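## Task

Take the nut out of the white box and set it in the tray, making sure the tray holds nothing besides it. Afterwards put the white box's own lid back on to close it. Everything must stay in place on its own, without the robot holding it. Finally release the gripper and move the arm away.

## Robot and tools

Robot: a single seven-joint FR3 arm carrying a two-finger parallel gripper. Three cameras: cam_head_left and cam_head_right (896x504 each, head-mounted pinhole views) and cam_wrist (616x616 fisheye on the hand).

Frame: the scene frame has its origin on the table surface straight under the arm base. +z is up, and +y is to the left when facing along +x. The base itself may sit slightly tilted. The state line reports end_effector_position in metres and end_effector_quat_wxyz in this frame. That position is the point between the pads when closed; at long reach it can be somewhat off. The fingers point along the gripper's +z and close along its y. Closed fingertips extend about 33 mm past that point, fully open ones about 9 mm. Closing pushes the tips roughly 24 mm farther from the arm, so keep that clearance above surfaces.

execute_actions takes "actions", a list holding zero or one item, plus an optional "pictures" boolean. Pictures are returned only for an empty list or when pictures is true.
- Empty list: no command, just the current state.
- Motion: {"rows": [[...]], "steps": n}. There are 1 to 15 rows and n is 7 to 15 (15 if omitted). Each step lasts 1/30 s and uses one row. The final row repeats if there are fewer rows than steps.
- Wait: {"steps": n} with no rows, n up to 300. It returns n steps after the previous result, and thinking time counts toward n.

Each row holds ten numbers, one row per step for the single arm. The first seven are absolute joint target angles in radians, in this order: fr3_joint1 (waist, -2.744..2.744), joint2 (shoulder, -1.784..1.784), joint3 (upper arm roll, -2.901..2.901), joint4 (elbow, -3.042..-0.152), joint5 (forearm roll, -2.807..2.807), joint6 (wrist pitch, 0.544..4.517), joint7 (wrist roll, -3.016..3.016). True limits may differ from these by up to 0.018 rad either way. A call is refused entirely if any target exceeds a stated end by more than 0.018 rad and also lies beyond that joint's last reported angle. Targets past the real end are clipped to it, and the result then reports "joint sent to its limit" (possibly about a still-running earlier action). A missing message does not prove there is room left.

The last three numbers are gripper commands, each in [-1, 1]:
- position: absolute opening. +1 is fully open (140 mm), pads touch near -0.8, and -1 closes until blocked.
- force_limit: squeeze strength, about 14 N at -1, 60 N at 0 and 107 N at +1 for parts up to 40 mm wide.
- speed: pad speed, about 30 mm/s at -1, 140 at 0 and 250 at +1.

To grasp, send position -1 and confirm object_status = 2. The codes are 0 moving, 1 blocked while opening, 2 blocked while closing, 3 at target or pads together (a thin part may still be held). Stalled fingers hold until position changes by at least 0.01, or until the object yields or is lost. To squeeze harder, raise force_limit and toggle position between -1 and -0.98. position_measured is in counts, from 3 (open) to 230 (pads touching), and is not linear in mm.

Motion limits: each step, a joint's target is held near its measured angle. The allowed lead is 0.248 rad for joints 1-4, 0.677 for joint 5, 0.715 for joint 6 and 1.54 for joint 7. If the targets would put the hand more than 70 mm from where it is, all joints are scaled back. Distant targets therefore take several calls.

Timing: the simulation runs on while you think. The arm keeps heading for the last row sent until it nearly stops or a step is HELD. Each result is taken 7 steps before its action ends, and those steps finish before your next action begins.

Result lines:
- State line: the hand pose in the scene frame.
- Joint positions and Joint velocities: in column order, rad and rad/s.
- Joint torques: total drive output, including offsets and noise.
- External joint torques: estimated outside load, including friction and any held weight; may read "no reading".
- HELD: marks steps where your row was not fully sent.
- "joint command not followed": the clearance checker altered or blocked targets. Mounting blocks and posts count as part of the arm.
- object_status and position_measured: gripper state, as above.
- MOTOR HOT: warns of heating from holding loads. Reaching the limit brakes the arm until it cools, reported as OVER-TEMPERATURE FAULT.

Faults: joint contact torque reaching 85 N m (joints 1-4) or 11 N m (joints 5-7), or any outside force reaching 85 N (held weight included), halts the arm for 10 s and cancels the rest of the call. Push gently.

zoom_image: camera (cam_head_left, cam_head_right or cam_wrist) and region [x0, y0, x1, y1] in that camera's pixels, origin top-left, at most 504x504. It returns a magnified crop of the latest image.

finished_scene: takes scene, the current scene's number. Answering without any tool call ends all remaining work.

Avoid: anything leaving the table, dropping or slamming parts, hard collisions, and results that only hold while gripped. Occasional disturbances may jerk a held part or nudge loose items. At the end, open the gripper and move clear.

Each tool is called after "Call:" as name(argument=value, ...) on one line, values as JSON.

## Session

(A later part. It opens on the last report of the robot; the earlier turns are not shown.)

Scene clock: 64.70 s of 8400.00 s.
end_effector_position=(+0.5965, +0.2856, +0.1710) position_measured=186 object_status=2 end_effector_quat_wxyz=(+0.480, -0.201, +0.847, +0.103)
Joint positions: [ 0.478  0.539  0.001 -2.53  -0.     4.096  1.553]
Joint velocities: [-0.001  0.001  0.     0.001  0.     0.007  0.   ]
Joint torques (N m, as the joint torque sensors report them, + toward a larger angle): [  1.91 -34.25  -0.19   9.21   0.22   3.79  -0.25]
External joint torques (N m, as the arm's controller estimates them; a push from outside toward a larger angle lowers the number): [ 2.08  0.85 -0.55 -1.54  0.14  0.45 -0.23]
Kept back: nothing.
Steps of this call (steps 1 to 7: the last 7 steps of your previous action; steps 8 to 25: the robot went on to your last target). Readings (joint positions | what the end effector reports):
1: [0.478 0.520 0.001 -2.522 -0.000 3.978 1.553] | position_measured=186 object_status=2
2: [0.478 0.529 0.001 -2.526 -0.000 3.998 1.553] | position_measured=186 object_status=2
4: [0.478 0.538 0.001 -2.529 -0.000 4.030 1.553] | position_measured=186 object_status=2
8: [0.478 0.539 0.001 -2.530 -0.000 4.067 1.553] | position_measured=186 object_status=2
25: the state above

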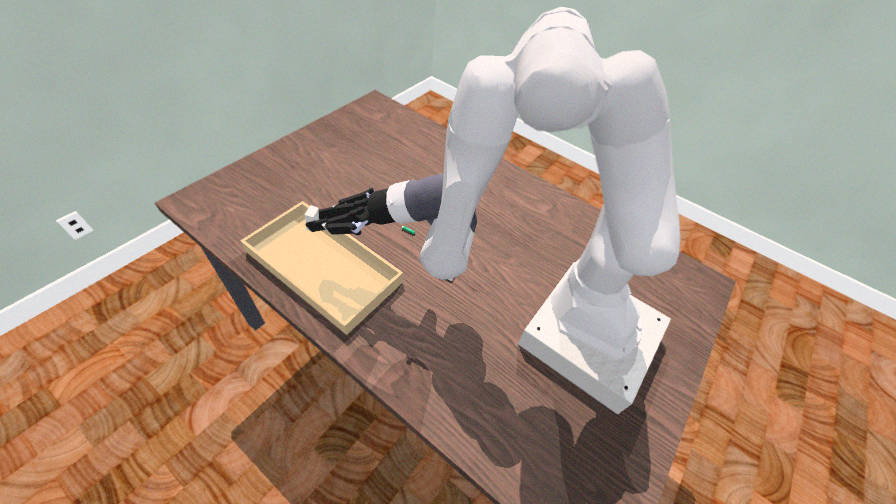

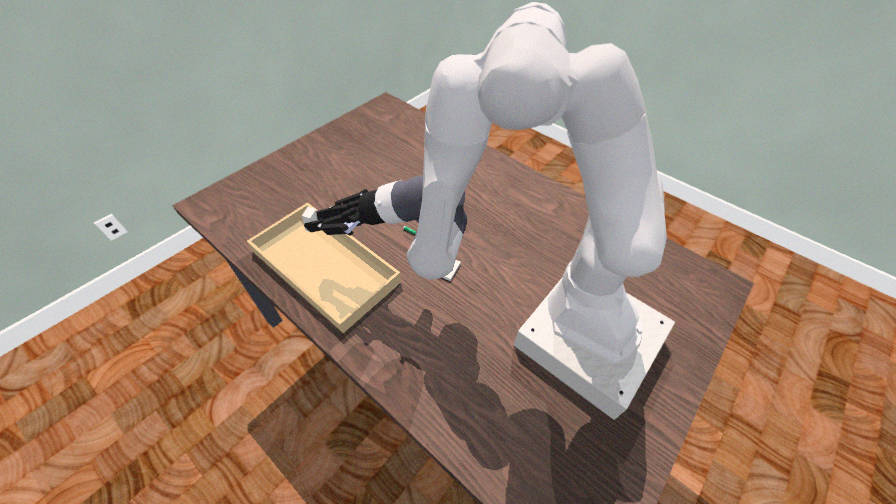

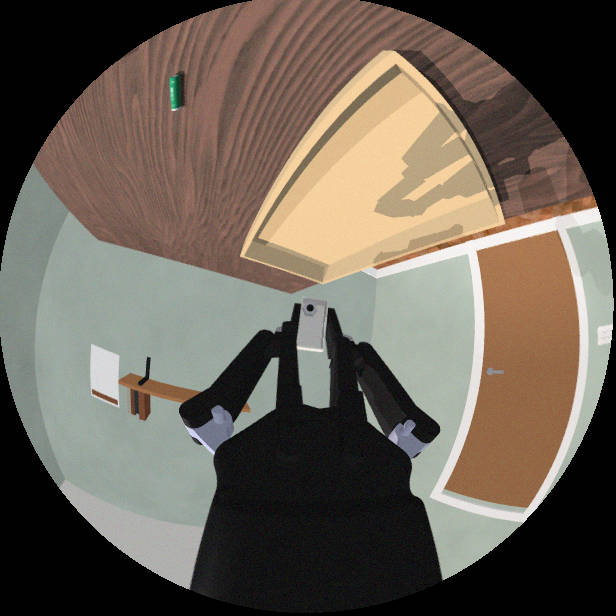

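Call:
execute_actions(actions=[{"rows":[[0.5,0.57,0,-2.535,0,4.2,1.55,-1,-0.4,-0.5],[0.5,0.57,0,-2.535,0,4.2,1.55,-1,-0.4,-0.5],[0.5,0.61,0,-2.54,0,4.28,1.55,-1,-0.4,-0.5],[0.5,0.61,0,-2.54,0,4.28,1.55,-1,-0.4,-0.5],[0.5,0.65,0,-2.545,0,4.36,1.55,-1,-0.4,-0.5],[0.5,0.65,0,-2.545,0,4.36,1.55,-1,-0.4,-0.5],[0.5,0.69,0,-2.546,0,4.44,1.55,-1,-0.4,-0.5]],"steps":15}])

Call:
execute_actions(actions=[{"steps":30}], pictures=true)

Scene clock: 65.73 s of 8400.00 s.
end_effector_position=(+0.5751, +0.2886, +0.1559) position_measured=186 object_status=2 end_effector_quat_wxyz=(+0.511, -0.204, +0.827, +0.115)
Joint positions: [ 0.497  0.654  0.    -2.541 -0.     4.297  1.553]
Joint velocities: [ 0.003  0.543  0.001 -0.08  -0.001  0.828 -0.   ]
Joint torques (N m, as the joint torque sensors report them, + toward a larger angle): [  1.87 -39.39  -0.48   7.65   0.1    4.3   -0.23]
External joint torques (N m, as the arm's controller estimates them; a push from outside toward a larger angle lowers the number): [ 2.13  2.22 -0.77 -2.64  0.12  0.68 -0.2 ]
Steps of this call (steps 1 to 15: the robot went on to your last target; steps 16 to 23: nothing new was sent; steps 24 to 31: the first 8 steps of this action). Readings (joint positions | what the end effector reports):
24: [0.481 0.543 -0.001 -2.530 -0.000 4.111 1.553] | position_measured=186 object_status=2
25: [0.485 0.551 -0.001 -2.530 -0.000 4.127 1.553] | position_measured=186 object_status=2
27: [0.493 0.578 -0.000 -2.532 -0.000 4.175 1.553] | position_measured=186 object_status=2
31: the state above

Scene clock: 66.73 s of 8400.00 s.
end_effector_position=(+0.5716, +0.2870, +0.1773) position_measured=186 object_status=2 end_effector_quat_wxyz=(+0.552, -0.198, +0.801, +0.124)
Joint positions: [ 0.498  0.689  0.    -2.546 -0.     4.437  1.553]
Joint velocities: [ 0.    -0.     0.    -0.    -0.001  0.001  0.   ]
Joint torques (N m, as the joint torque sensors report them, + toward a larger angle): [  1.76 -33.96  -0.24   6.58   0.05   3.6   -0.18]
External joint torques (N m, as the arm's controller estimates them; a push from outside toward a larger angle lowers the number): [ 1.86  0.93 -0.76 -0.44  0.12  0.45 -0.15]
Kept back: nothing.
Steps of this call (steps 1 to 7: the last 7 steps of your previous action; steps 8 to 30: the robot went on to your last target). Readings (joint positions | what the end effector reports):
1: [0.498 0.669 0.000 -2.544 -0.000 4.322 1.553] | position_measured=186 object_status=2
2: [0.498 0.679 0.000 -2.545 -0.000 4.342 1.553] | position_measured=186 object_status=2
4: [0.498 0.688 0.000 -2.546 -0.000 4.372 1.553] | position_measured=186 object_status=2
8: [0.498 0.689 0.000 -2.546 -0.000 4.408 1.553] | position_measured=186 object_status=2
30: the state above
The arm was judged still, so your last target was given up. Only a new action makes it travel on or press farther. Fingers that are still opening or closing keep moving.

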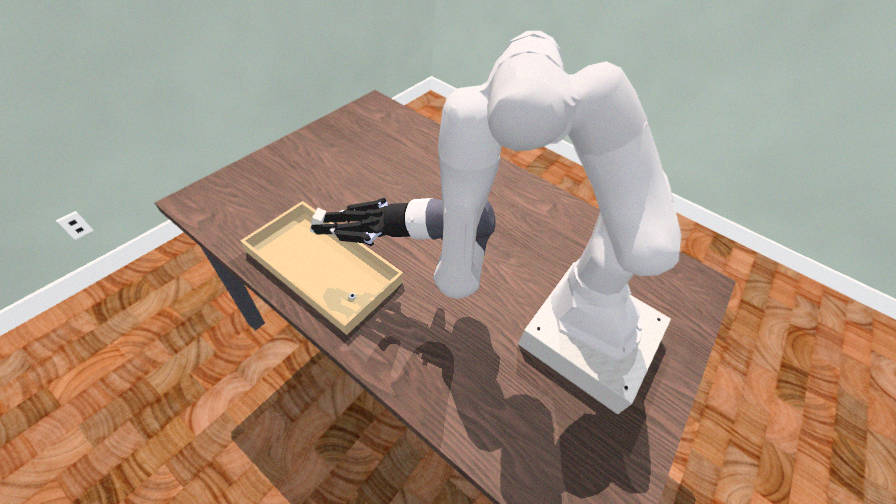

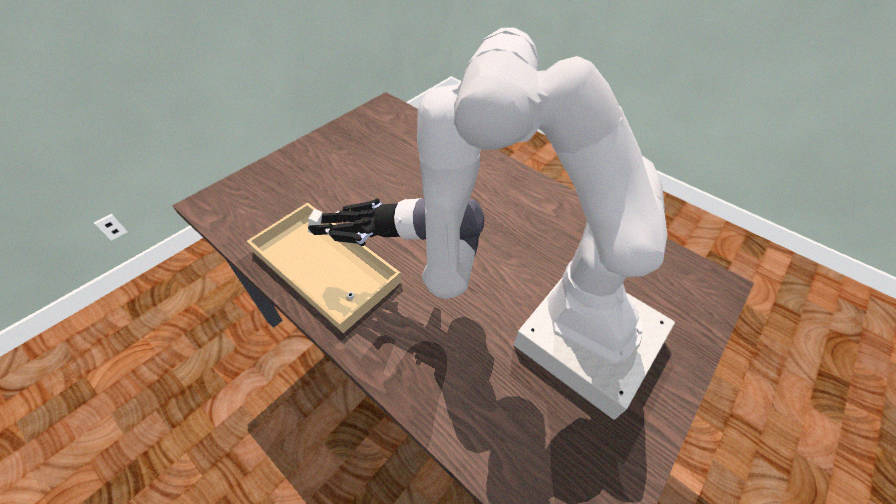

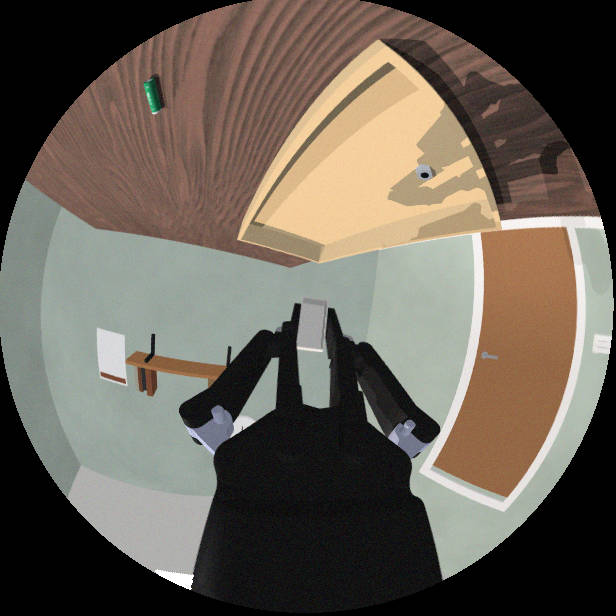

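Call:
execute_actions(actions=[{"rows":[[0.48,0.55,0,-2.53,0,4.2,1.55,-1,-0.4,-0.5],[0.48,0.42,0,-2.49,0,4.0,1.55,-1,-0.4,-0.5],[0.48,0.3,0,-2.42,0,3.8,1.55,-1,-0.4,-0.5],[0.48,0.2,0,-2.33,0,3.5,1.55,-1,-0.4,-0.5],[0.48,0.2,0,-2.25,0,3.2,1.55,-1,-0.4,-0.5]],"steps":15}])

Call:
execute_actions(actions=[{"steps":30}])

Call:
execute_actions(actions=[{"rows":[[0.46,0.2,0,-2.18,0,2.7,1.55,-1,-0.4,-0.5],[0.46,0.2,0,-2.18,0,2.7,1.55,-1,-0.4,-0.5],[0.43,0.25,0,-2.08,0,2.5,1.55,-1,-0.4,-0.5],[0.43,0.25,0,-2.08,0,2.5,1.55,-1,-0.4,-0.5],[0.39,0.32,0,-1.95,0,2.25,1.55,-1,-0.4,-0.5],[0.39,0.32,0,-1.95,0,2.25,1.55,-1,-0.4,-0.5],[0.34,0.4,0,-1.83,0,2.0,1.55,-1,-0.4,-0.5]],"steps":15}])

Call:
execute_actions(actions=[{"steps":30}])

Call:
execute_actions(actions=[{"rows":[[0.3,0.5,0,-1.68,0,1.75,1.55,-1,-0.4,-0.5],[0.3,0.5,0,-1.68,0,1.75,1.55,-1,-0.4,-0.5],[0.3,0.5,0,-1.68,0,1.75,1.55,-1,-0.4,-0.5],[0.275,0.6,0,-1.57,0,1.54,1.55,-1,-0.4,-0.5]],"steps":15}])

Call:
execute_actions(actions=[{"steps":25}], pictures=true)

Scene clock: 67.80 s of 8400.00 s.
end_effector_position=(+0.6907, +0.3358, +0.3595) position_measured=186 object_status=2 end_effector_quat_wxyz=(+0.532, -0.196, +0.815, +0.116)
Joint positions: [ 0.484  0.281  0.001 -2.299 -0.     3.732  1.553]
Joint velocities: [-0.021 -1.555  0.001  0.996  0.001 -3.094  0.001]
Joint torques (N m, as the joint torque sensors report them, + toward a larger angle): [-0.97 -6.88 -1.03 -1.92  0.64 -0.02 -0.32]
External joint torques (N m, as the arm's controller estimates them; a push from outside toward a larger angle lowers the number): [-1.22 -1.56 -1.45  1.41  0.47 -1.04 -0.32]
Steps of this call (steps 1 to 24: nothing new was sent; steps 25 to 32: the first 8 steps of this action). Readings (joint positions | what the end effector reports):
25: [0.496 0.672 0.001 -2.549 -0.000 4.402 1.553] | position_measured=186 object_status=2
26: [0.492 0.628 0.001 -2.545 -0.000 4.342 1.553] | position_measured=186 object_status=2
28: [0.487 0.515 0.001 -2.482 -0.000 4.168 1.553] | position_measured=186 object_status=2
32: the state above

Scene clock: 68.80 s of 8400.00 s.
end_effector_position=(+0.6611, +0.3205, +0.2877) position_measured=186 object_status=2 end_effector_quat_wxyz=(+0.361, -0.216, +0.904, +0.078)
Joint positions: [ 0.483  0.2    0.001 -2.249 -0.     3.204  1.553]
Joint velocities: [ 0.001  0.    -0.     0.001  0.001 -0.013 -0.   ]
Joint torques (N m, as the joint torque sensors report them, + toward a larger angle): [ -0.87 -35.01  -0.56  19.37   0.63   3.13  -0.2 ]
External joint torques (N m, as the arm's controller estimates them; a push from outside toward a larger angle lowers the number): [-0.88  0.94 -0.77 -2.11  0.11 -0.31 -0.18]
Kept back: nothing.
Steps of this call (steps 1 to 7: the last 7 steps of your previous action; steps 8 to 30: the robot went on to your last target). Readings (joint positions | what the end effector reports):
1: [0.483 0.239 0.001 -2.273 -0.000 3.651 1.553] | position_measured=186 object_status=2
2: [0.483 0.215 0.001 -2.258 -0.000 3.597 1.553] | position_measured=186 object_status=2
4: [0.483 0.196 0.001 -2.248 -0.000 3.519 1.553] | position_measured=186 object_status=2
8: [0.483 0.196 0.001 -2.247 -0.000 3.382 1.553] | position_measured=186 object_status=2
30: the state above

Scene clock: 69.07 s of 8400.00 s.
end_effector_position=(+0.6603, +0.2813, +0.2378) position_measured=186 object_status=2 end_effector_quat_wxyz=(+0.221, -0.203, +0.953, +0.042)
Joint positions: [ 0.43   0.272  0.005 -2.061 -0.     2.787  1.553]
Joint velocities: [-0.341  0.542 -0.004  0.937 -0.001 -1.476  0.   ]
Joint torques (N m, as the joint torque sensors report them, + toward a larger angle): [ -1.04 -39.81  -0.28  17.96   0.74   2.28  -0.12]
External joint torques (N m, as the arm's controller estimates them; a push from outside toward a larger angle lowers the number): [-0.65  1.02  0.86 -0.49  0.05 -0.7  -0.1 ]
Steps of this call (steps 1 to 8: the first 8 steps of this action). Readings (joint positions | what the end effector reports):
1: [0.481 0.200 0.001 -2.240 -0.000 3.163 1.553] | position_measured=186 object_status=2
2: [0.479 0.200 0.002 -2.228 -0.000 3.112 1.553] | position_measured=186 object_status=2
4: [0.468 0.213 0.003 -2.185 -0.000 3.002 1.553] | position_measured=186 object_status=2
8: the state above

Scene clock: 70.07 s of 8400.00 s.
end_effector_position=(+0.5411, +0.1727, +0.1675) position_measured=186 object_status=2 end_effector_quat_wxyz=(-0.109, -0.161, +0.981, -0.018)
Joint positions: [ 0.342  0.399 -0.    -1.832 -0.     2.008  1.553]
Joint velocities: [ 0.    -0.001  0.001  0.001  0.    -0.036 -0.001]
Joint torques (N m, as the joint torque sensors report them, + toward a larger angle): [ -0.93 -41.46   0.62  21.95   0.83   1.61  -0.08]
External joint torques (N m, as the arm's controller estimates them; a push from outside toward a larger angle lowers the number): [-0.82  1.43  0.35 -0.33  0.18 -0.24 -0.09]
Kept back: nothing.
Steps of this call (steps 1 to 7: the last 7 steps of your previous action; steps 8 to 30: the robot went on to your last target). Readings (joint positions | what the end effector reports):
1: [0.419 0.290 0.004 -2.030 -0.000 2.734 1.553] | position_measured=186 object_status=2
2: [0.408 0.304 0.004 -2.004 -0.000 2.684 1.553] | position_measured=186 object_status=2
4: [0.391 0.328 0.002 -1.960 -0.000 2.586 1.553] | position_measured=186 object_status=2
8: [0.365 0.365 0.000 -1.894 -0.000 2.400 1.553] | position_measured=186 object_status=2
30: the state above

Scene clock: 70.33 s of 8400.00 s.
end_effector_position=(+0.5165, +0.1302, +0.1551) position_measured=186 object_status=2 end_effector_quat_wxyz=(-0.240, -0.128, +0.962, -0.030)
Joint positions: [ 0.281  0.58  -0.001 -1.596 -0.     1.686  1.553]
Joint velocities: [-0.149  0.372 -0.046  0.24   0.    -0.876  0.001]
Joint torques (N m, as the joint torque sensors report them, + toward a larger angle): [  4.52 -53.51   3.11  24.76   0.94   0.76  -0.16]
External joint torques (N m, as the arm's controller estimates them; a push from outside toward a larger angle lowers the number): [-0.49  1.44 -1.28  0.27 -0.02 -0.5  -0.18]
Steps of this call (steps 1 to 8: the first 8 steps of this action). Readings (joint positions | what the end effector reports):
1: [0.337 0.418 0.003 -1.797 -0.000 1.969 1.553] | position_measured=186 object_status=2
2: [0.330 0.444 0.005 -1.755 -0.000 1.932 1.553] | position_measured=186 object_status=2
4: [0.313 0.489 0.004 -1.689 -0.000 1.850 1.553] | position_measured=186 object_status=2
8: the state above

Scene clock: 71.17 s of 8400.00 s.
end_effector_position=(+0.4793, +0.1171, +0.1641) position_measured=186 object_status=2 end_effector_quat_wxyz=(-0.307, -0.122, +0.943, -0.036)
Joint positions: [ 0.273  0.601 -0.001 -1.572 -0.     1.543  1.553]
Joint velocities: [-0.    -0.001 -0.     0.     0.001 -0.006  0.   ]
Joint torques (N m, as the joint torque sensors report them, + toward a larger angle): [  1.56 -47.25   1.13  21.55   0.9    0.31  -0.21]
External joint torques (N m, as the arm's controller estimates them; a push from outside toward a larger angle lowers the number): [ 1.78  0.09  0.78  0.18  0.23 -0.22 -0.23]
Kept back: nothing.
Steps of this call (steps 1 to 7: the last 7 steps of your previous action; steps 8 to 25: the robot went on to your last target). Readings (joint positions | what the end effector reports):
1: [0.277 0.590 -0.002 -1.590 -0.000 1.660 1.553] | position_measured=186 object_status=2
2: [0.274 0.596 -0.003 -1.586 -0.000 1.638 1.553] | position_measured=186 object_status=2
4: [0.273 0.601 -0.003 -1.580 -0.000 1.606 1.553] | position_measured=186 object_status=2
8: [0.273 0.601 -0.001 -1.574 -0.000 1.571 1.553] | position_measured=186 object_status=2
25: the state above

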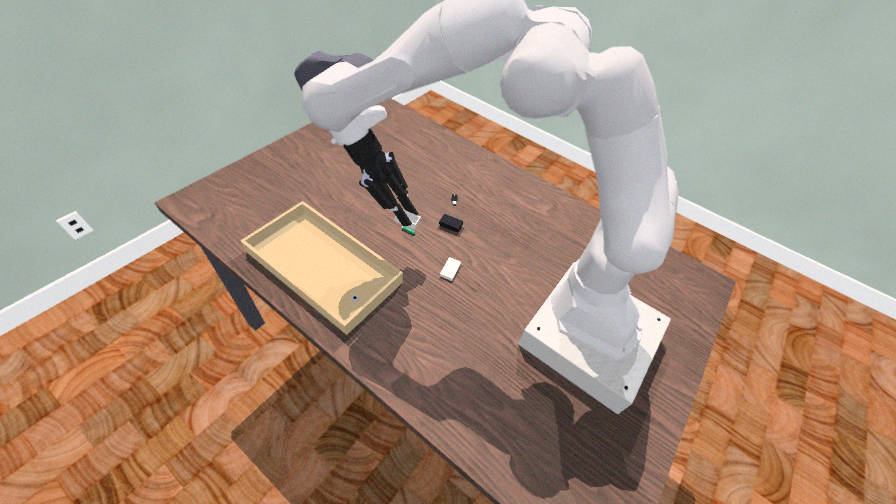

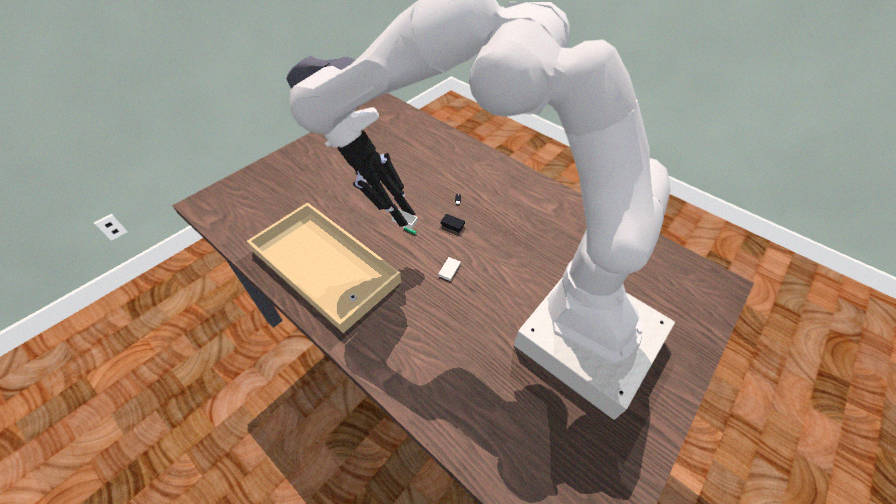

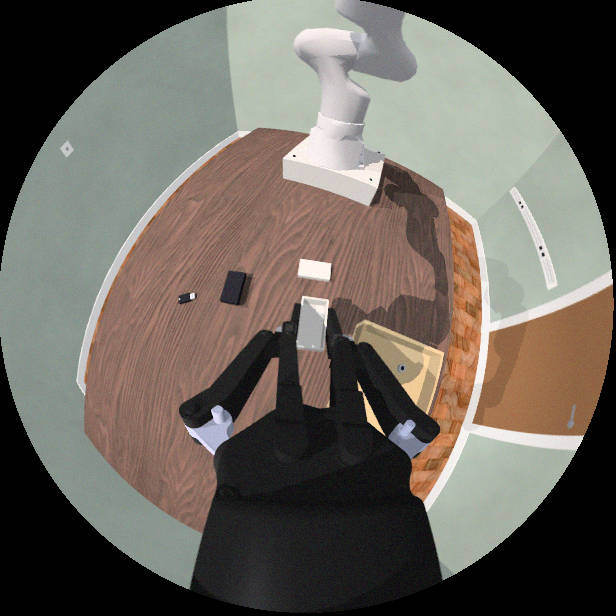

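Call:
execute_actions(actions=[{"rows":[[0.275,0.63,0,-1.58,0,1.6,1.55,-1,-0.4,-0.5],[0.275,0.63,0,-1.58,0,1.6,1.55,-1,-0.4,-0.5],[0.275,0.67,0,-1.59,0,1.64,1.55,-1,-0.4,-0.5],[0.275,0.67,0,-1.59,0,1.64,1.55,-1,-0.4,-0.5],[0.275,0.71,0,-1.6,0,1.68,1.55,-1,-0.4,-0.5],[0.275,0.71,0,-1.6,0,1.68,1.55,-1,-0.4,-0.5],[0.275,0.75,0,-1.607,0,1.705,1.55,-1,-0.4,-0.5],[0.275,0.75,0,-1.607,0,1.705,1.55,-1,-0.4,-0.5],[0.275,0.785,0,-1.61,0,1.714,1.55,-1,-0.4,-0.5]],"steps":15}])

Call:
execute_actions(actions=[{"steps":20}], pictures=true)

Call:
zoom_image(camera="cam_head_left", region=[370, 200, 460, 290])

Scene clock: 71.93 s of 8400.00 s.
end_effector_position=(+0.4695, +0.1145, +0.0940) position_measured=186 object_status=2 end_effector_quat_wxyz=(-0.321, -0.121, +0.938, -0.038)
Joint positions: [ 0.273  0.709 -0.001 -1.594 -0.     1.644  1.553]
Joint velocities: [-0.     0.619 -0.    -0.179 -0.     0.361  0.   ]
Joint torques (N m, as the joint torque sensors report them, + toward a larger angle): [  1.3  -53.57   0.39  19.24   0.83   0.72  -0.2 ]
External joint torques (N m, as the arm's controller estimates them; a push from outside toward a larger angle lowers the number): [ 1.41  1.85 -0.16 -3.31  0.23  0.42 -0.22]
Steps of this call (steps 1 to 15: the robot went on to your last target; steps 16 to 23: the first 8 steps of this action). Readings (joint positions | what the end effector reports):
16: [0.273 0.603 -0.001 -1.572 -0.000 1.550 1.553] | position_measured=186 object_status=2
17: [0.273 0.609 -0.001 -1.572 -0.000 1.559 1.553] | position_measured=186 object_status=2
19: [0.273 0.631 -0.001 -1.576 -0.000 1.585 1.553] | position_measured=186 object_status=2
23: the state above

Scene clock: 72.60 s of 8400.00 s.
end_effector_position=(+0.4552, +0.1109, +0.0452) position_measured=186 object_status=2 end_effector_quat_wxyz=(-0.334, -0.120, +0.934, -0.039)
Joint positions: [ 0.273  0.786 -0.001 -1.612 -0.     1.71   1.553]
Joint velocities: [-0.001  0.    -0.    -0.     0.001  0.007  0.001]
Joint torques (N m, as the joint torque sensors report them, + toward a larger angle): [  1.4  -48.91   0.35  18.88   0.84   0.78  -0.19]
External joint torques (N m, as the arm's controller estimates them; a push from outside toward a larger angle lowers the number): [ 1.59 -0.22 -0.16 -0.02  0.29  0.47 -0.21]
Kept back: nothing.
Steps of this call (steps 1 to 7: the last 7 steps of your previous action; steps 8 to 20: the robot went on to your last target). Readings (joint positions | what the end effector reports):
1: [0.273 0.731 -0.001 -1.598 -0.000 1.655 1.553] | position_measured=186 object_status=2
2: [0.273 0.751 -0.001 -1.603 -0.000 1.666 1.553] | position_measured=186 object_status=2
4: [0.273 0.780 -0.001 -1.611 -0.000 1.680 1.553] | position_measured=186 object_status=2
8: [0.273 0.791 -0.001 -1.614 -0.000 1.696 1.553] | position_measured=186 object_status=2
20: the state above

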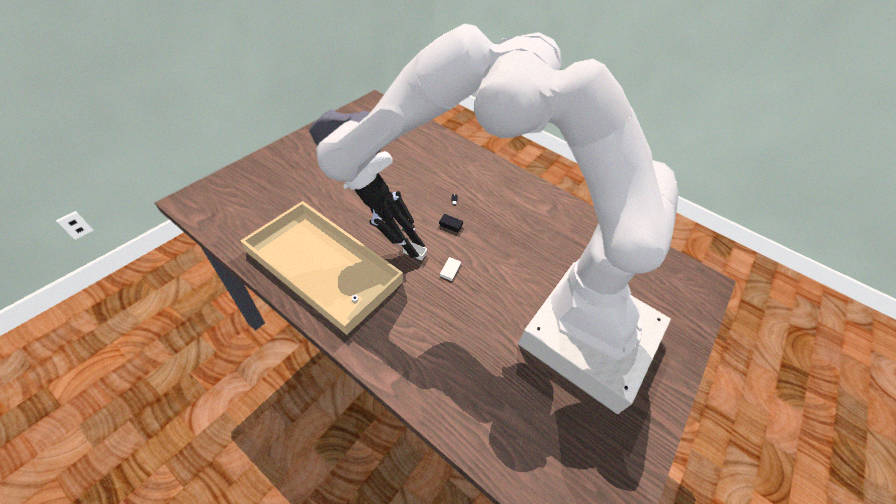

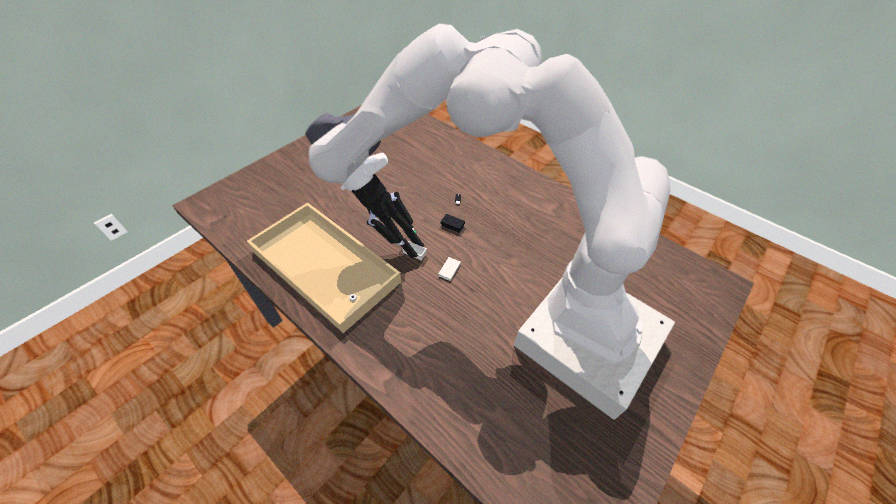

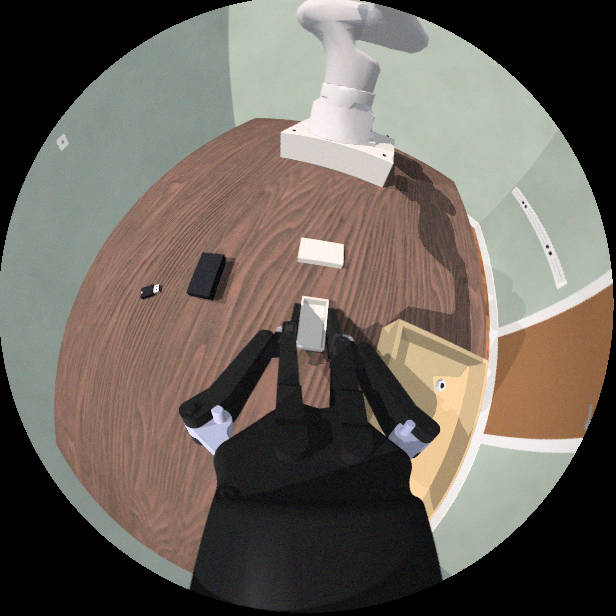

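Region (370, 200, 460, 290) of cam_head_left's 896x504 image, scaled by 5.600, with more detail than that image has.

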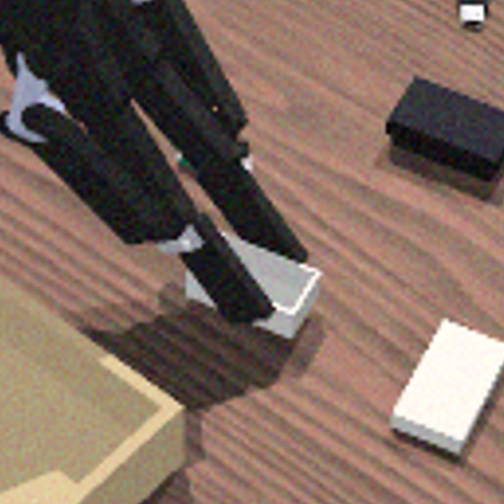

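Looks level. Lower and release.

Call:
execute_actions(actions=[{"rows":[[0.275,0.793,0,-1.611,0,1.714,1.55,-1,-0.4,-0.5],[0.275,0.793,0,-1.611,0,1.714,1.55,-1,-0.4,-0.5],[0.275,0.803,0,-1.612,0,1.715,1.55,-1,-0.4,-0.5],[0.275,0.803,0,-1.612,0,1.715,1.55,-1,-0.4,-0.5],[0.275,0.803,0,-1.612,0,1.715,1.55,-1,-0.4,-0.5],[0.275,0.803,0,-1.612,0,1.715,1.55,-1,-0.4,-0.5],[0.275,0.803,0,-1.612,0,1.715,1.55,-1,-0.4,-0.5],[0.275,0.803,0,-1.612,0,1.715,1.55,-1,-0.4,-0.5],[0.275,0.803,0,-1.612,0,1.715,1.55,0,-0.4,-0.3]],"steps":15}])

Call:
execute_actions(actions=[{"steps":15}])

Call:
execute_actions(actions=[{"rows":[[0.275,0.77,0,-1.58,0,1.66,1.55,0,-0.4,0],[0.275,0.72,0,-1.55,0,1.6,1.55,0,-0.4,0],[0.275,0.65,0,-1.6,0,1.62,1.55,0,-0.4,0],[0.275,0.55,0,-1.7,0,1.75,1.55,0,-0.4,0],[0.275,0.4,0,-1.9,0,1.95,1.55,0,-0.4,0]],"steps":15}])

Call:
execute_actions(actions=[{"steps":25}])

Call:
execute_actions(actions=[{"rows":[[0.29,0.2,0,-2.2,0,2.2,1.3,0,-0.4,0],[0.29,0.2,0,-2.2,0,2.2,1.0,0,-0.4,0],[0.3,0.0,0,-2.5,0,2.45,0.7,0,-0.4,0],[0.3,0.0,0,-2.5,0,2.45,0.4,0,-0.4,0],[0.308,-0.207,0,-2.884,0,2.677,0.05,0,-0.4,0]],"steps":15}])

Call:
execute_actions(actions=[{"steps":45}], pictures=true)

Scene clock: 73.50 s of 8400.00 s.
end_effector_position=(+0.4503, +0.1096, +0.0376) position_measured=186 object_status=2 end_effector_quat_wxyz=(-0.341, -0.120, +0.932, -0.040)
Joint positions: [ 0.273  0.802 -0.001 -1.611 -0.     1.712  1.553]
Joint velocities: [ 0.001  0.026 -0.    -0.001  0.     0.001  0.001]
Joint torques (N m, as the joint torque sensors report them, + toward a larger angle): [  1.85 -47.95   1.08  17.63   0.73   0.8   -0.23]
External joint torques (N m, as the arm's controller estimates them; a push from outside toward a larger angle lowers the number): [ 2.02  2.53  0.53 -1.95  0.18  0.45 -0.25]
Steps of this call (steps 1 to 15: the robot went on to your last target; steps 16 to 19: nothing new was sent; steps 20 to 27: the first 8 steps of this action). Readings (joint positions | what the end effector reports):
20: [0.273 0.786 -0.001 -1.612 -0.000 1.712 1.553] | position_measured=186 object_status=2
21: [0.273 0.787 -0.001 -1.612 -0.000 1.712 1.553] | position_measured=186 object_status=2
23: [0.273 0.793 -0.001 -1.611 -0.000 1.712 1.553] | position_measured=186 object_status=2
27: the state above

Scene clock: 74.00 s of 8400.00 s.
end_effector_position=(+0.4502, +0.1096, +0.0372) position_measured=129 object_status=0 end_effector_quat_wxyz=(-0.341, -0.120, +0.932, -0.040)
Joint positions: [ 0.273  0.803 -0.001 -1.611 -0.     1.713  1.553]
Joint velocities: [ 0.001 -0.    -0.    -0.001 -0.    -0.001  0.001]
Joint torques (N m, as the joint torque sensors report them, + toward a larger angle): [  2.6  -47.55   0.52  17.13   0.7    0.7   -0.22]
External joint torques (N m, as the arm's controller estimates them; a push from outside toward a larger angle lowers the number): [ 2.57  1.32 -0.17 -1.58  0.15  0.43 -0.24]
Kept back: nothing.
Steps of this call (steps 1 to 7: the last 7 steps of your previous action; steps 8 to 15: the robot went on to your last target). Readings (joint positions | what the end effector reports):
1: [0.273 0.802 -0.001 -1.611 -0.000 1.712 1.553] | position_measured=186 object_status=0
2: [0.273 0.803 -0.001 -1.611 -0.000 1.712 1.553] | position_measured=186 object_status=0
4: [0.273 0.803 -0.001 -1.611 -0.000 1.712 1.553] | position_measured=170 object_status=0
8: [0.273 0.803 -0.001 -1.611 -0.000 1.713 1.553] | position_measured=147 object_status=0
15: the state above
The arm was judged still, so your last target was given up. Only a new action makes it travel on or press farther. Fingers that are still opening or closing keep moving.

Scene clock: 74.27 s of 8400.00 s.
end_effector_position=(+0.4749, +0.1161, +0.1356) position_measured=129 object_status=3 end_effector_quat_wxyz=(-0.235, -0.125, +0.964, -0.028)
Joint positions: [ 0.273  0.469 -0.001 -1.833 -0.     1.823  1.553]
Joint velocities: [-0.    -1.26   0.002 -0.662 -0.001  0.759  0.002]
Joint torques (N m, as the joint torque sensors report them, + toward a larger angle): [  2.33 -21.15  -0.2   11.37   0.83   1.34  -0.19]
External joint torques (N m, as the arm's controller estimates them; a push from outside toward a larger angle lowers the number): [ 2.84 -1.16 -0.04 -2.04  0.31  0.58 -0.19]
Steps of this call (steps 1 to 8: the first 8 steps of this action). Readings (joint positions | what the end effector reports):
1: [0.273 0.802 -0.001 -1.608 -0.000 1.705 1.553] | position_measured=129 object_status=0
2: [0.273 0.794 -0.001 -1.599 -0.000 1.687 1.553] | position_measured=129 object_status=3
4: [0.273 0.727 -0.001 -1.622 -0.000 1.683 1.553] | position_measured=129 object_status=3
8: the state above

Scene clock: 75.10 s of 8400.00 s.
end_effector_position=(+0.4991, +0.1221, +0.1451) position_measured=129 object_status=3 end_effector_quat_wxyz=(-0.173, -0.126, +0.977, -0.021)
Joint positions: [ 0.273  0.4   -0.001 -1.898 -0.     1.947  1.553]
Joint velocities: [-0.     0.001  0.     0.     0.001  0.005  0.001]
Joint torques (N m, as the joint torque sensors report them, + toward a larger angle): [  1.62 -41.7    0.59  19.08   0.81   1.88  -0.23]
External joint torques (N m, as the arm's controller estimates them; a push from outside toward a larger angle lowers the number): [ 1.78 -0.15  0.36 -2.    0.2   0.46 -0.24]
Kept back: nothing.
Steps of this call (steps 1 to 7: the last 7 steps of your previous action; steps 8 to 25: the robot went on to your last target). Readings (joint positions | what the end effector reports):
1: [0.273 0.435 -0.001 -1.850 -0.000 1.846 1.553] | position_measured=129 object_status=3
2: [0.273 0.413 -0.001 -1.861 -0.000 1.866 1.553] | position_measured=129 object_status=3
4: [0.273 0.396 -0.001 -1.876 -0.000 1.894 1.553] | position_measured=129 object_status=3
8: [0.273 0.398 -0.001 -1.894 -0.000 1.923 1.553] | position_measured=129 object_status=3
25: the state above

Scene clock: 75.37 s of 8400.00 s.
end_effector_position=(+0.4688, +0.1285, +0.1932) position_measured=129 object_status=3 end_effector_quat_wxyz=(+0.006, -0.423, +0.906, -0.002)
Joint positions: [ 0.3   -0.046 -0.001 -2.417  0.     2.381  0.963]
Joint velocities: [ 0.077 -2.173  0.006 -2.208  0.     1.746 -3.01 ]
Joint torques (N m, as the joint torque sensors report them, + toward a larger angle): [  1.46 -17.62  -0.96  22.19   0.72   3.91  -0.84]
External joint torques (N m, as the arm's controller estimates them; a push from outside toward a larger angle lowers the number): [ 2.14 -1.13 -0.31 -3.02  0.35  0.96 -0.83]
Steps of this call (steps 1 to 8: the first 8 steps of this action). Readings (joint positions | what the end effector reports):
1: [0.275 0.367 -0.002 -1.955 0.000 1.991 1.532] | position_measured=129 object_status=3
2: [0.277 0.312 -0.002 -2.034 0.000 2.027 1.484] | position_measured=129 object_status=3
4: [0.286 0.194 -0.002 -2.180 0.000 2.143 1.324] | position_measured=129 object_status=3
8: the state above

Scene clock: 76.87 s of 8400.00 s.
end_effector_position=(+0.3366, +0.0943, +0.1101) position_measured=129 object_status=3 end_effector_quat_wxyz=(+0.001, +0.778, -0.628, +0.001)
Joint positions: [ 0.306 -0.205  0.    -2.882  0.     2.674  0.061]
Joint velocities: [-0.     0.001  0.001  0.001  0.001  0.    -0.025]
Joint torques (N m, as the joint torque sensors report them, + toward a larger angle): [  1.38 -18.84  -0.61  14.66   0.38   3.01  -0.11]
External joint torques (N m, as the arm's controller estimates them; a push from outside toward a larger angle lowers the number): [ 1.42 -1.07 -0.37 -2.6   0.02  0.52 -0.11]
Kept back: nothing.
Steps of this call (steps 1 to 7: the last 7 steps of your previous action; steps 8 to 45: the robot went on to your last target). Readings (joint positions | what the end effector reports):
1: [0.302 -0.111 -0.000 -2.487 0.000 2.437 0.869] | position_measured=129 object_status=3
2: [0.304 -0.158 -0.000 -2.555 0.000 2.484 0.784] | position_measured=129 object_status=3
4: [0.305 -0.191 0.000 -2.664 0.000 2.533 0.676] | position_measured=129 object_status=3
8: [0.305 -0.198 0.000 -2.835 0.000 2.600 0.477] | position_measured=129 object_status=3
45: the state above

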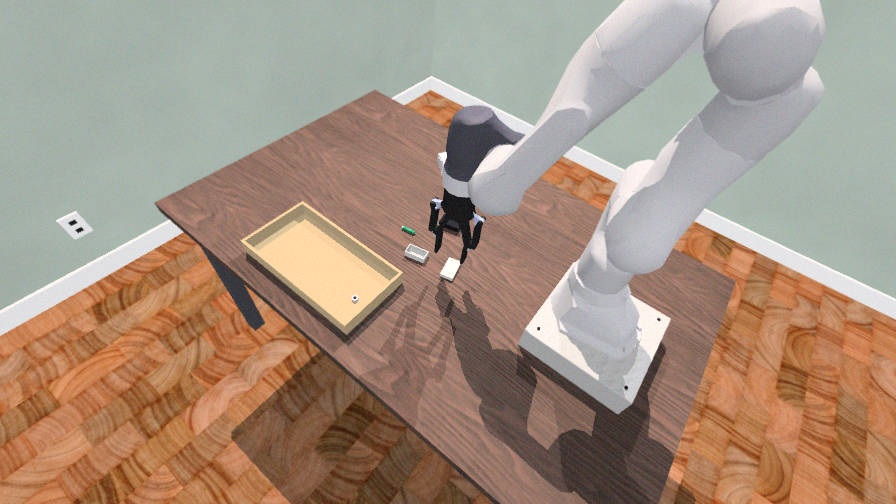

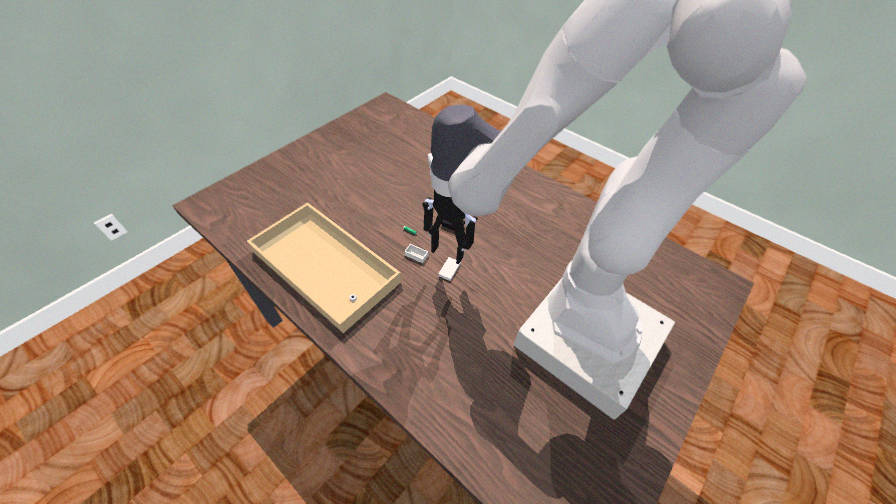

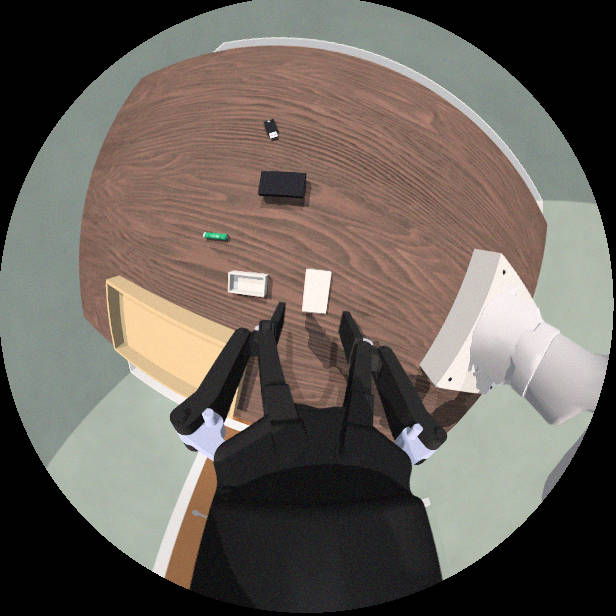

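Call:
execute_actions(actions=[{"rows":[[0.27,-0.207,0,-2.884,0,2.677,-0.09,0,-0.4,0],[0.27,-0.207,0,-2.884,0,2.677,-0.09,0,-0.4,0],[0.27,-0.207,0,-2.884,0,2.677,-0.09,0,-0.4,0],[0.27,-0.15,0,-2.884,0,2.75,-0.09,0,-0.4,0],[0.27,-0.1,0,-2.882,0,2.8,-0.09,0,-0.4,0],[0.27,-0.05,0,-2.88,0,2.85,-0.09,0,-0.4,0],[0.27,0.0,0,-2.878,0,2.89,-0.09,0,-0.4,0]],"steps":15}])

Call:
execute_actions(actions=[{"steps":20}], pictures=true)

Scene clock: 77.67 s of 8400.00 s.
end_effector_position=(+0.3322, +0.0817, +0.0717) position_measured=129 object_status=3 end_effector_quat_wxyz=(+0.013, +0.795, -0.606, -0.008)
Joint positions: [ 0.274 -0.064  0.    -2.877  0.     2.781 -0.027]
Joint velocities: [-0.016  0.982  0.001 -0.046 -0.001  0.604 -0.199]
Joint torques (N m, as the joint torque sensors report them, + toward a larger angle): [ -0.96 -29.95  -1.41  15.44   0.35   3.87  -0.34]
External joint torques (N m, as the arm's controller estimates them; a push from outside toward a larger angle lowers the number): [-1.23  1.59 -1.6  -2.1   0.23  0.63 -0.34]
Steps of this call (steps 1 to 15: the robot went on to your last target; step 16: nothing new was sent; steps 17 to 24: the first 8 steps of this action). Readings (joint positions | what the end effector reports):
17: [0.300 -0.205 0.002 -2.882 0.000 2.675 0.043] | position_measured=129 object_status=3
18: [0.291 -0.205 0.002 -2.882 0.000 2.675 0.029] | position_measured=129 object_status=3
20: [0.280 -0.198 0.000 -2.881 0.000 2.686 0.007] | position_measured=129 object_status=3
24: the state above

Scene clock: 78.33 s of 8400.00 s.
end_effector_position=(+0.3418, +0.0836, +0.0578) position_measured=129 object_status=3 end_effector_quat_wxyz=(-0.002, +0.811, -0.585, +0.004)
Joint positions: [ 0.273 -0.002  0.    -2.88   0.     2.885 -0.08 ]
Joint velocities: [ 0.    -0.    -0.001  0.     0.001  0.013 -0.023]
Joint torques (N m, as the joint torque sensors report them, + toward a larger angle): [ -0.54 -20.51  -0.47  13.65   0.2    2.88  -0.2 ]
External joint torques (N m, as the arm's controller estimates them; a push from outside toward a larger angle lowers the number): [-0.45  0.96 -0.38 -0.12 -0.02  0.35 -0.2 ]
Kept back: nothing.
Steps of this call (steps 1 to 7: the last 7 steps of your previous action; steps 8 to 20: the robot went on to your last target). Readings (joint positions | what the end effector reports):
1: [0.273 -0.038 0.000 -2.879 0.000 2.799 -0.033] | position_measured=129 object_status=3
2: [0.273 -0.021 0.000 -2.880 0.000 2.814 -0.038] | position_measured=129 object_status=3
4: [0.273 -0.007 0.000 -2.881 0.000 2.837 -0.048] | position_measured=129 object_status=3
8: [0.273 -0.002 0.000 -2.880 0.000 2.864 -0.062] | position_measured=129 object_status=3
20: the state above

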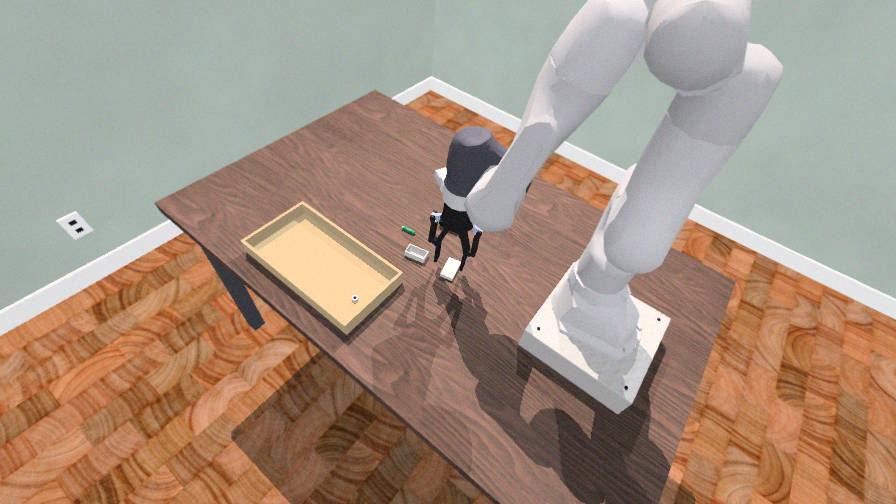

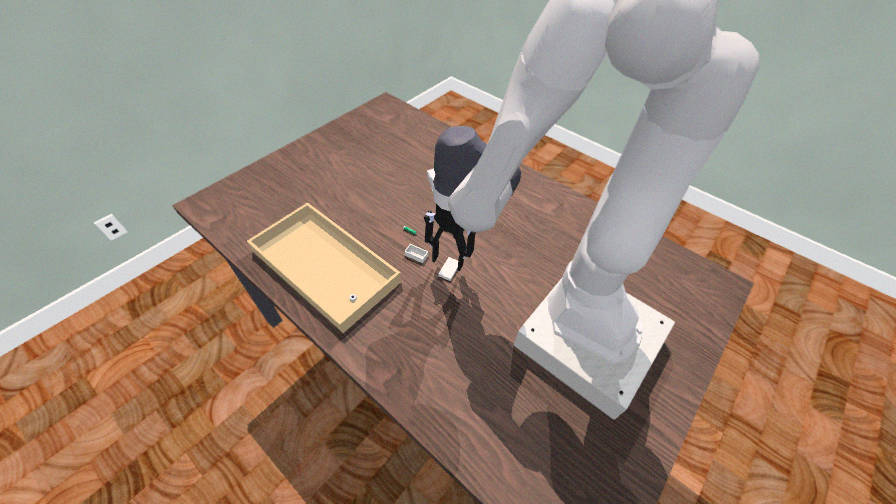

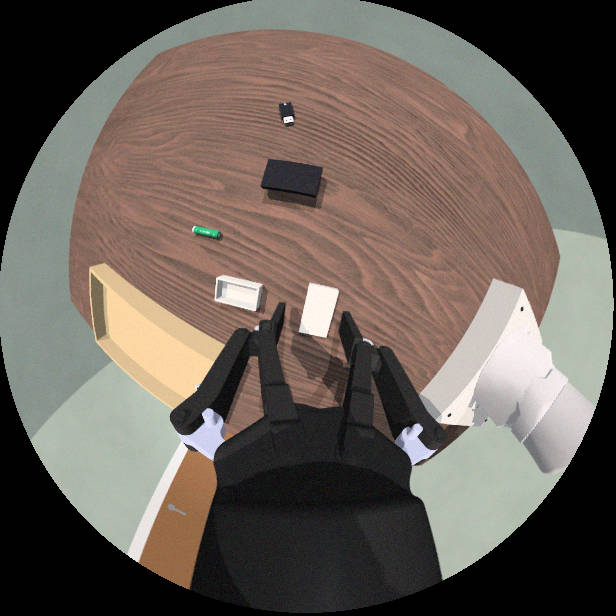

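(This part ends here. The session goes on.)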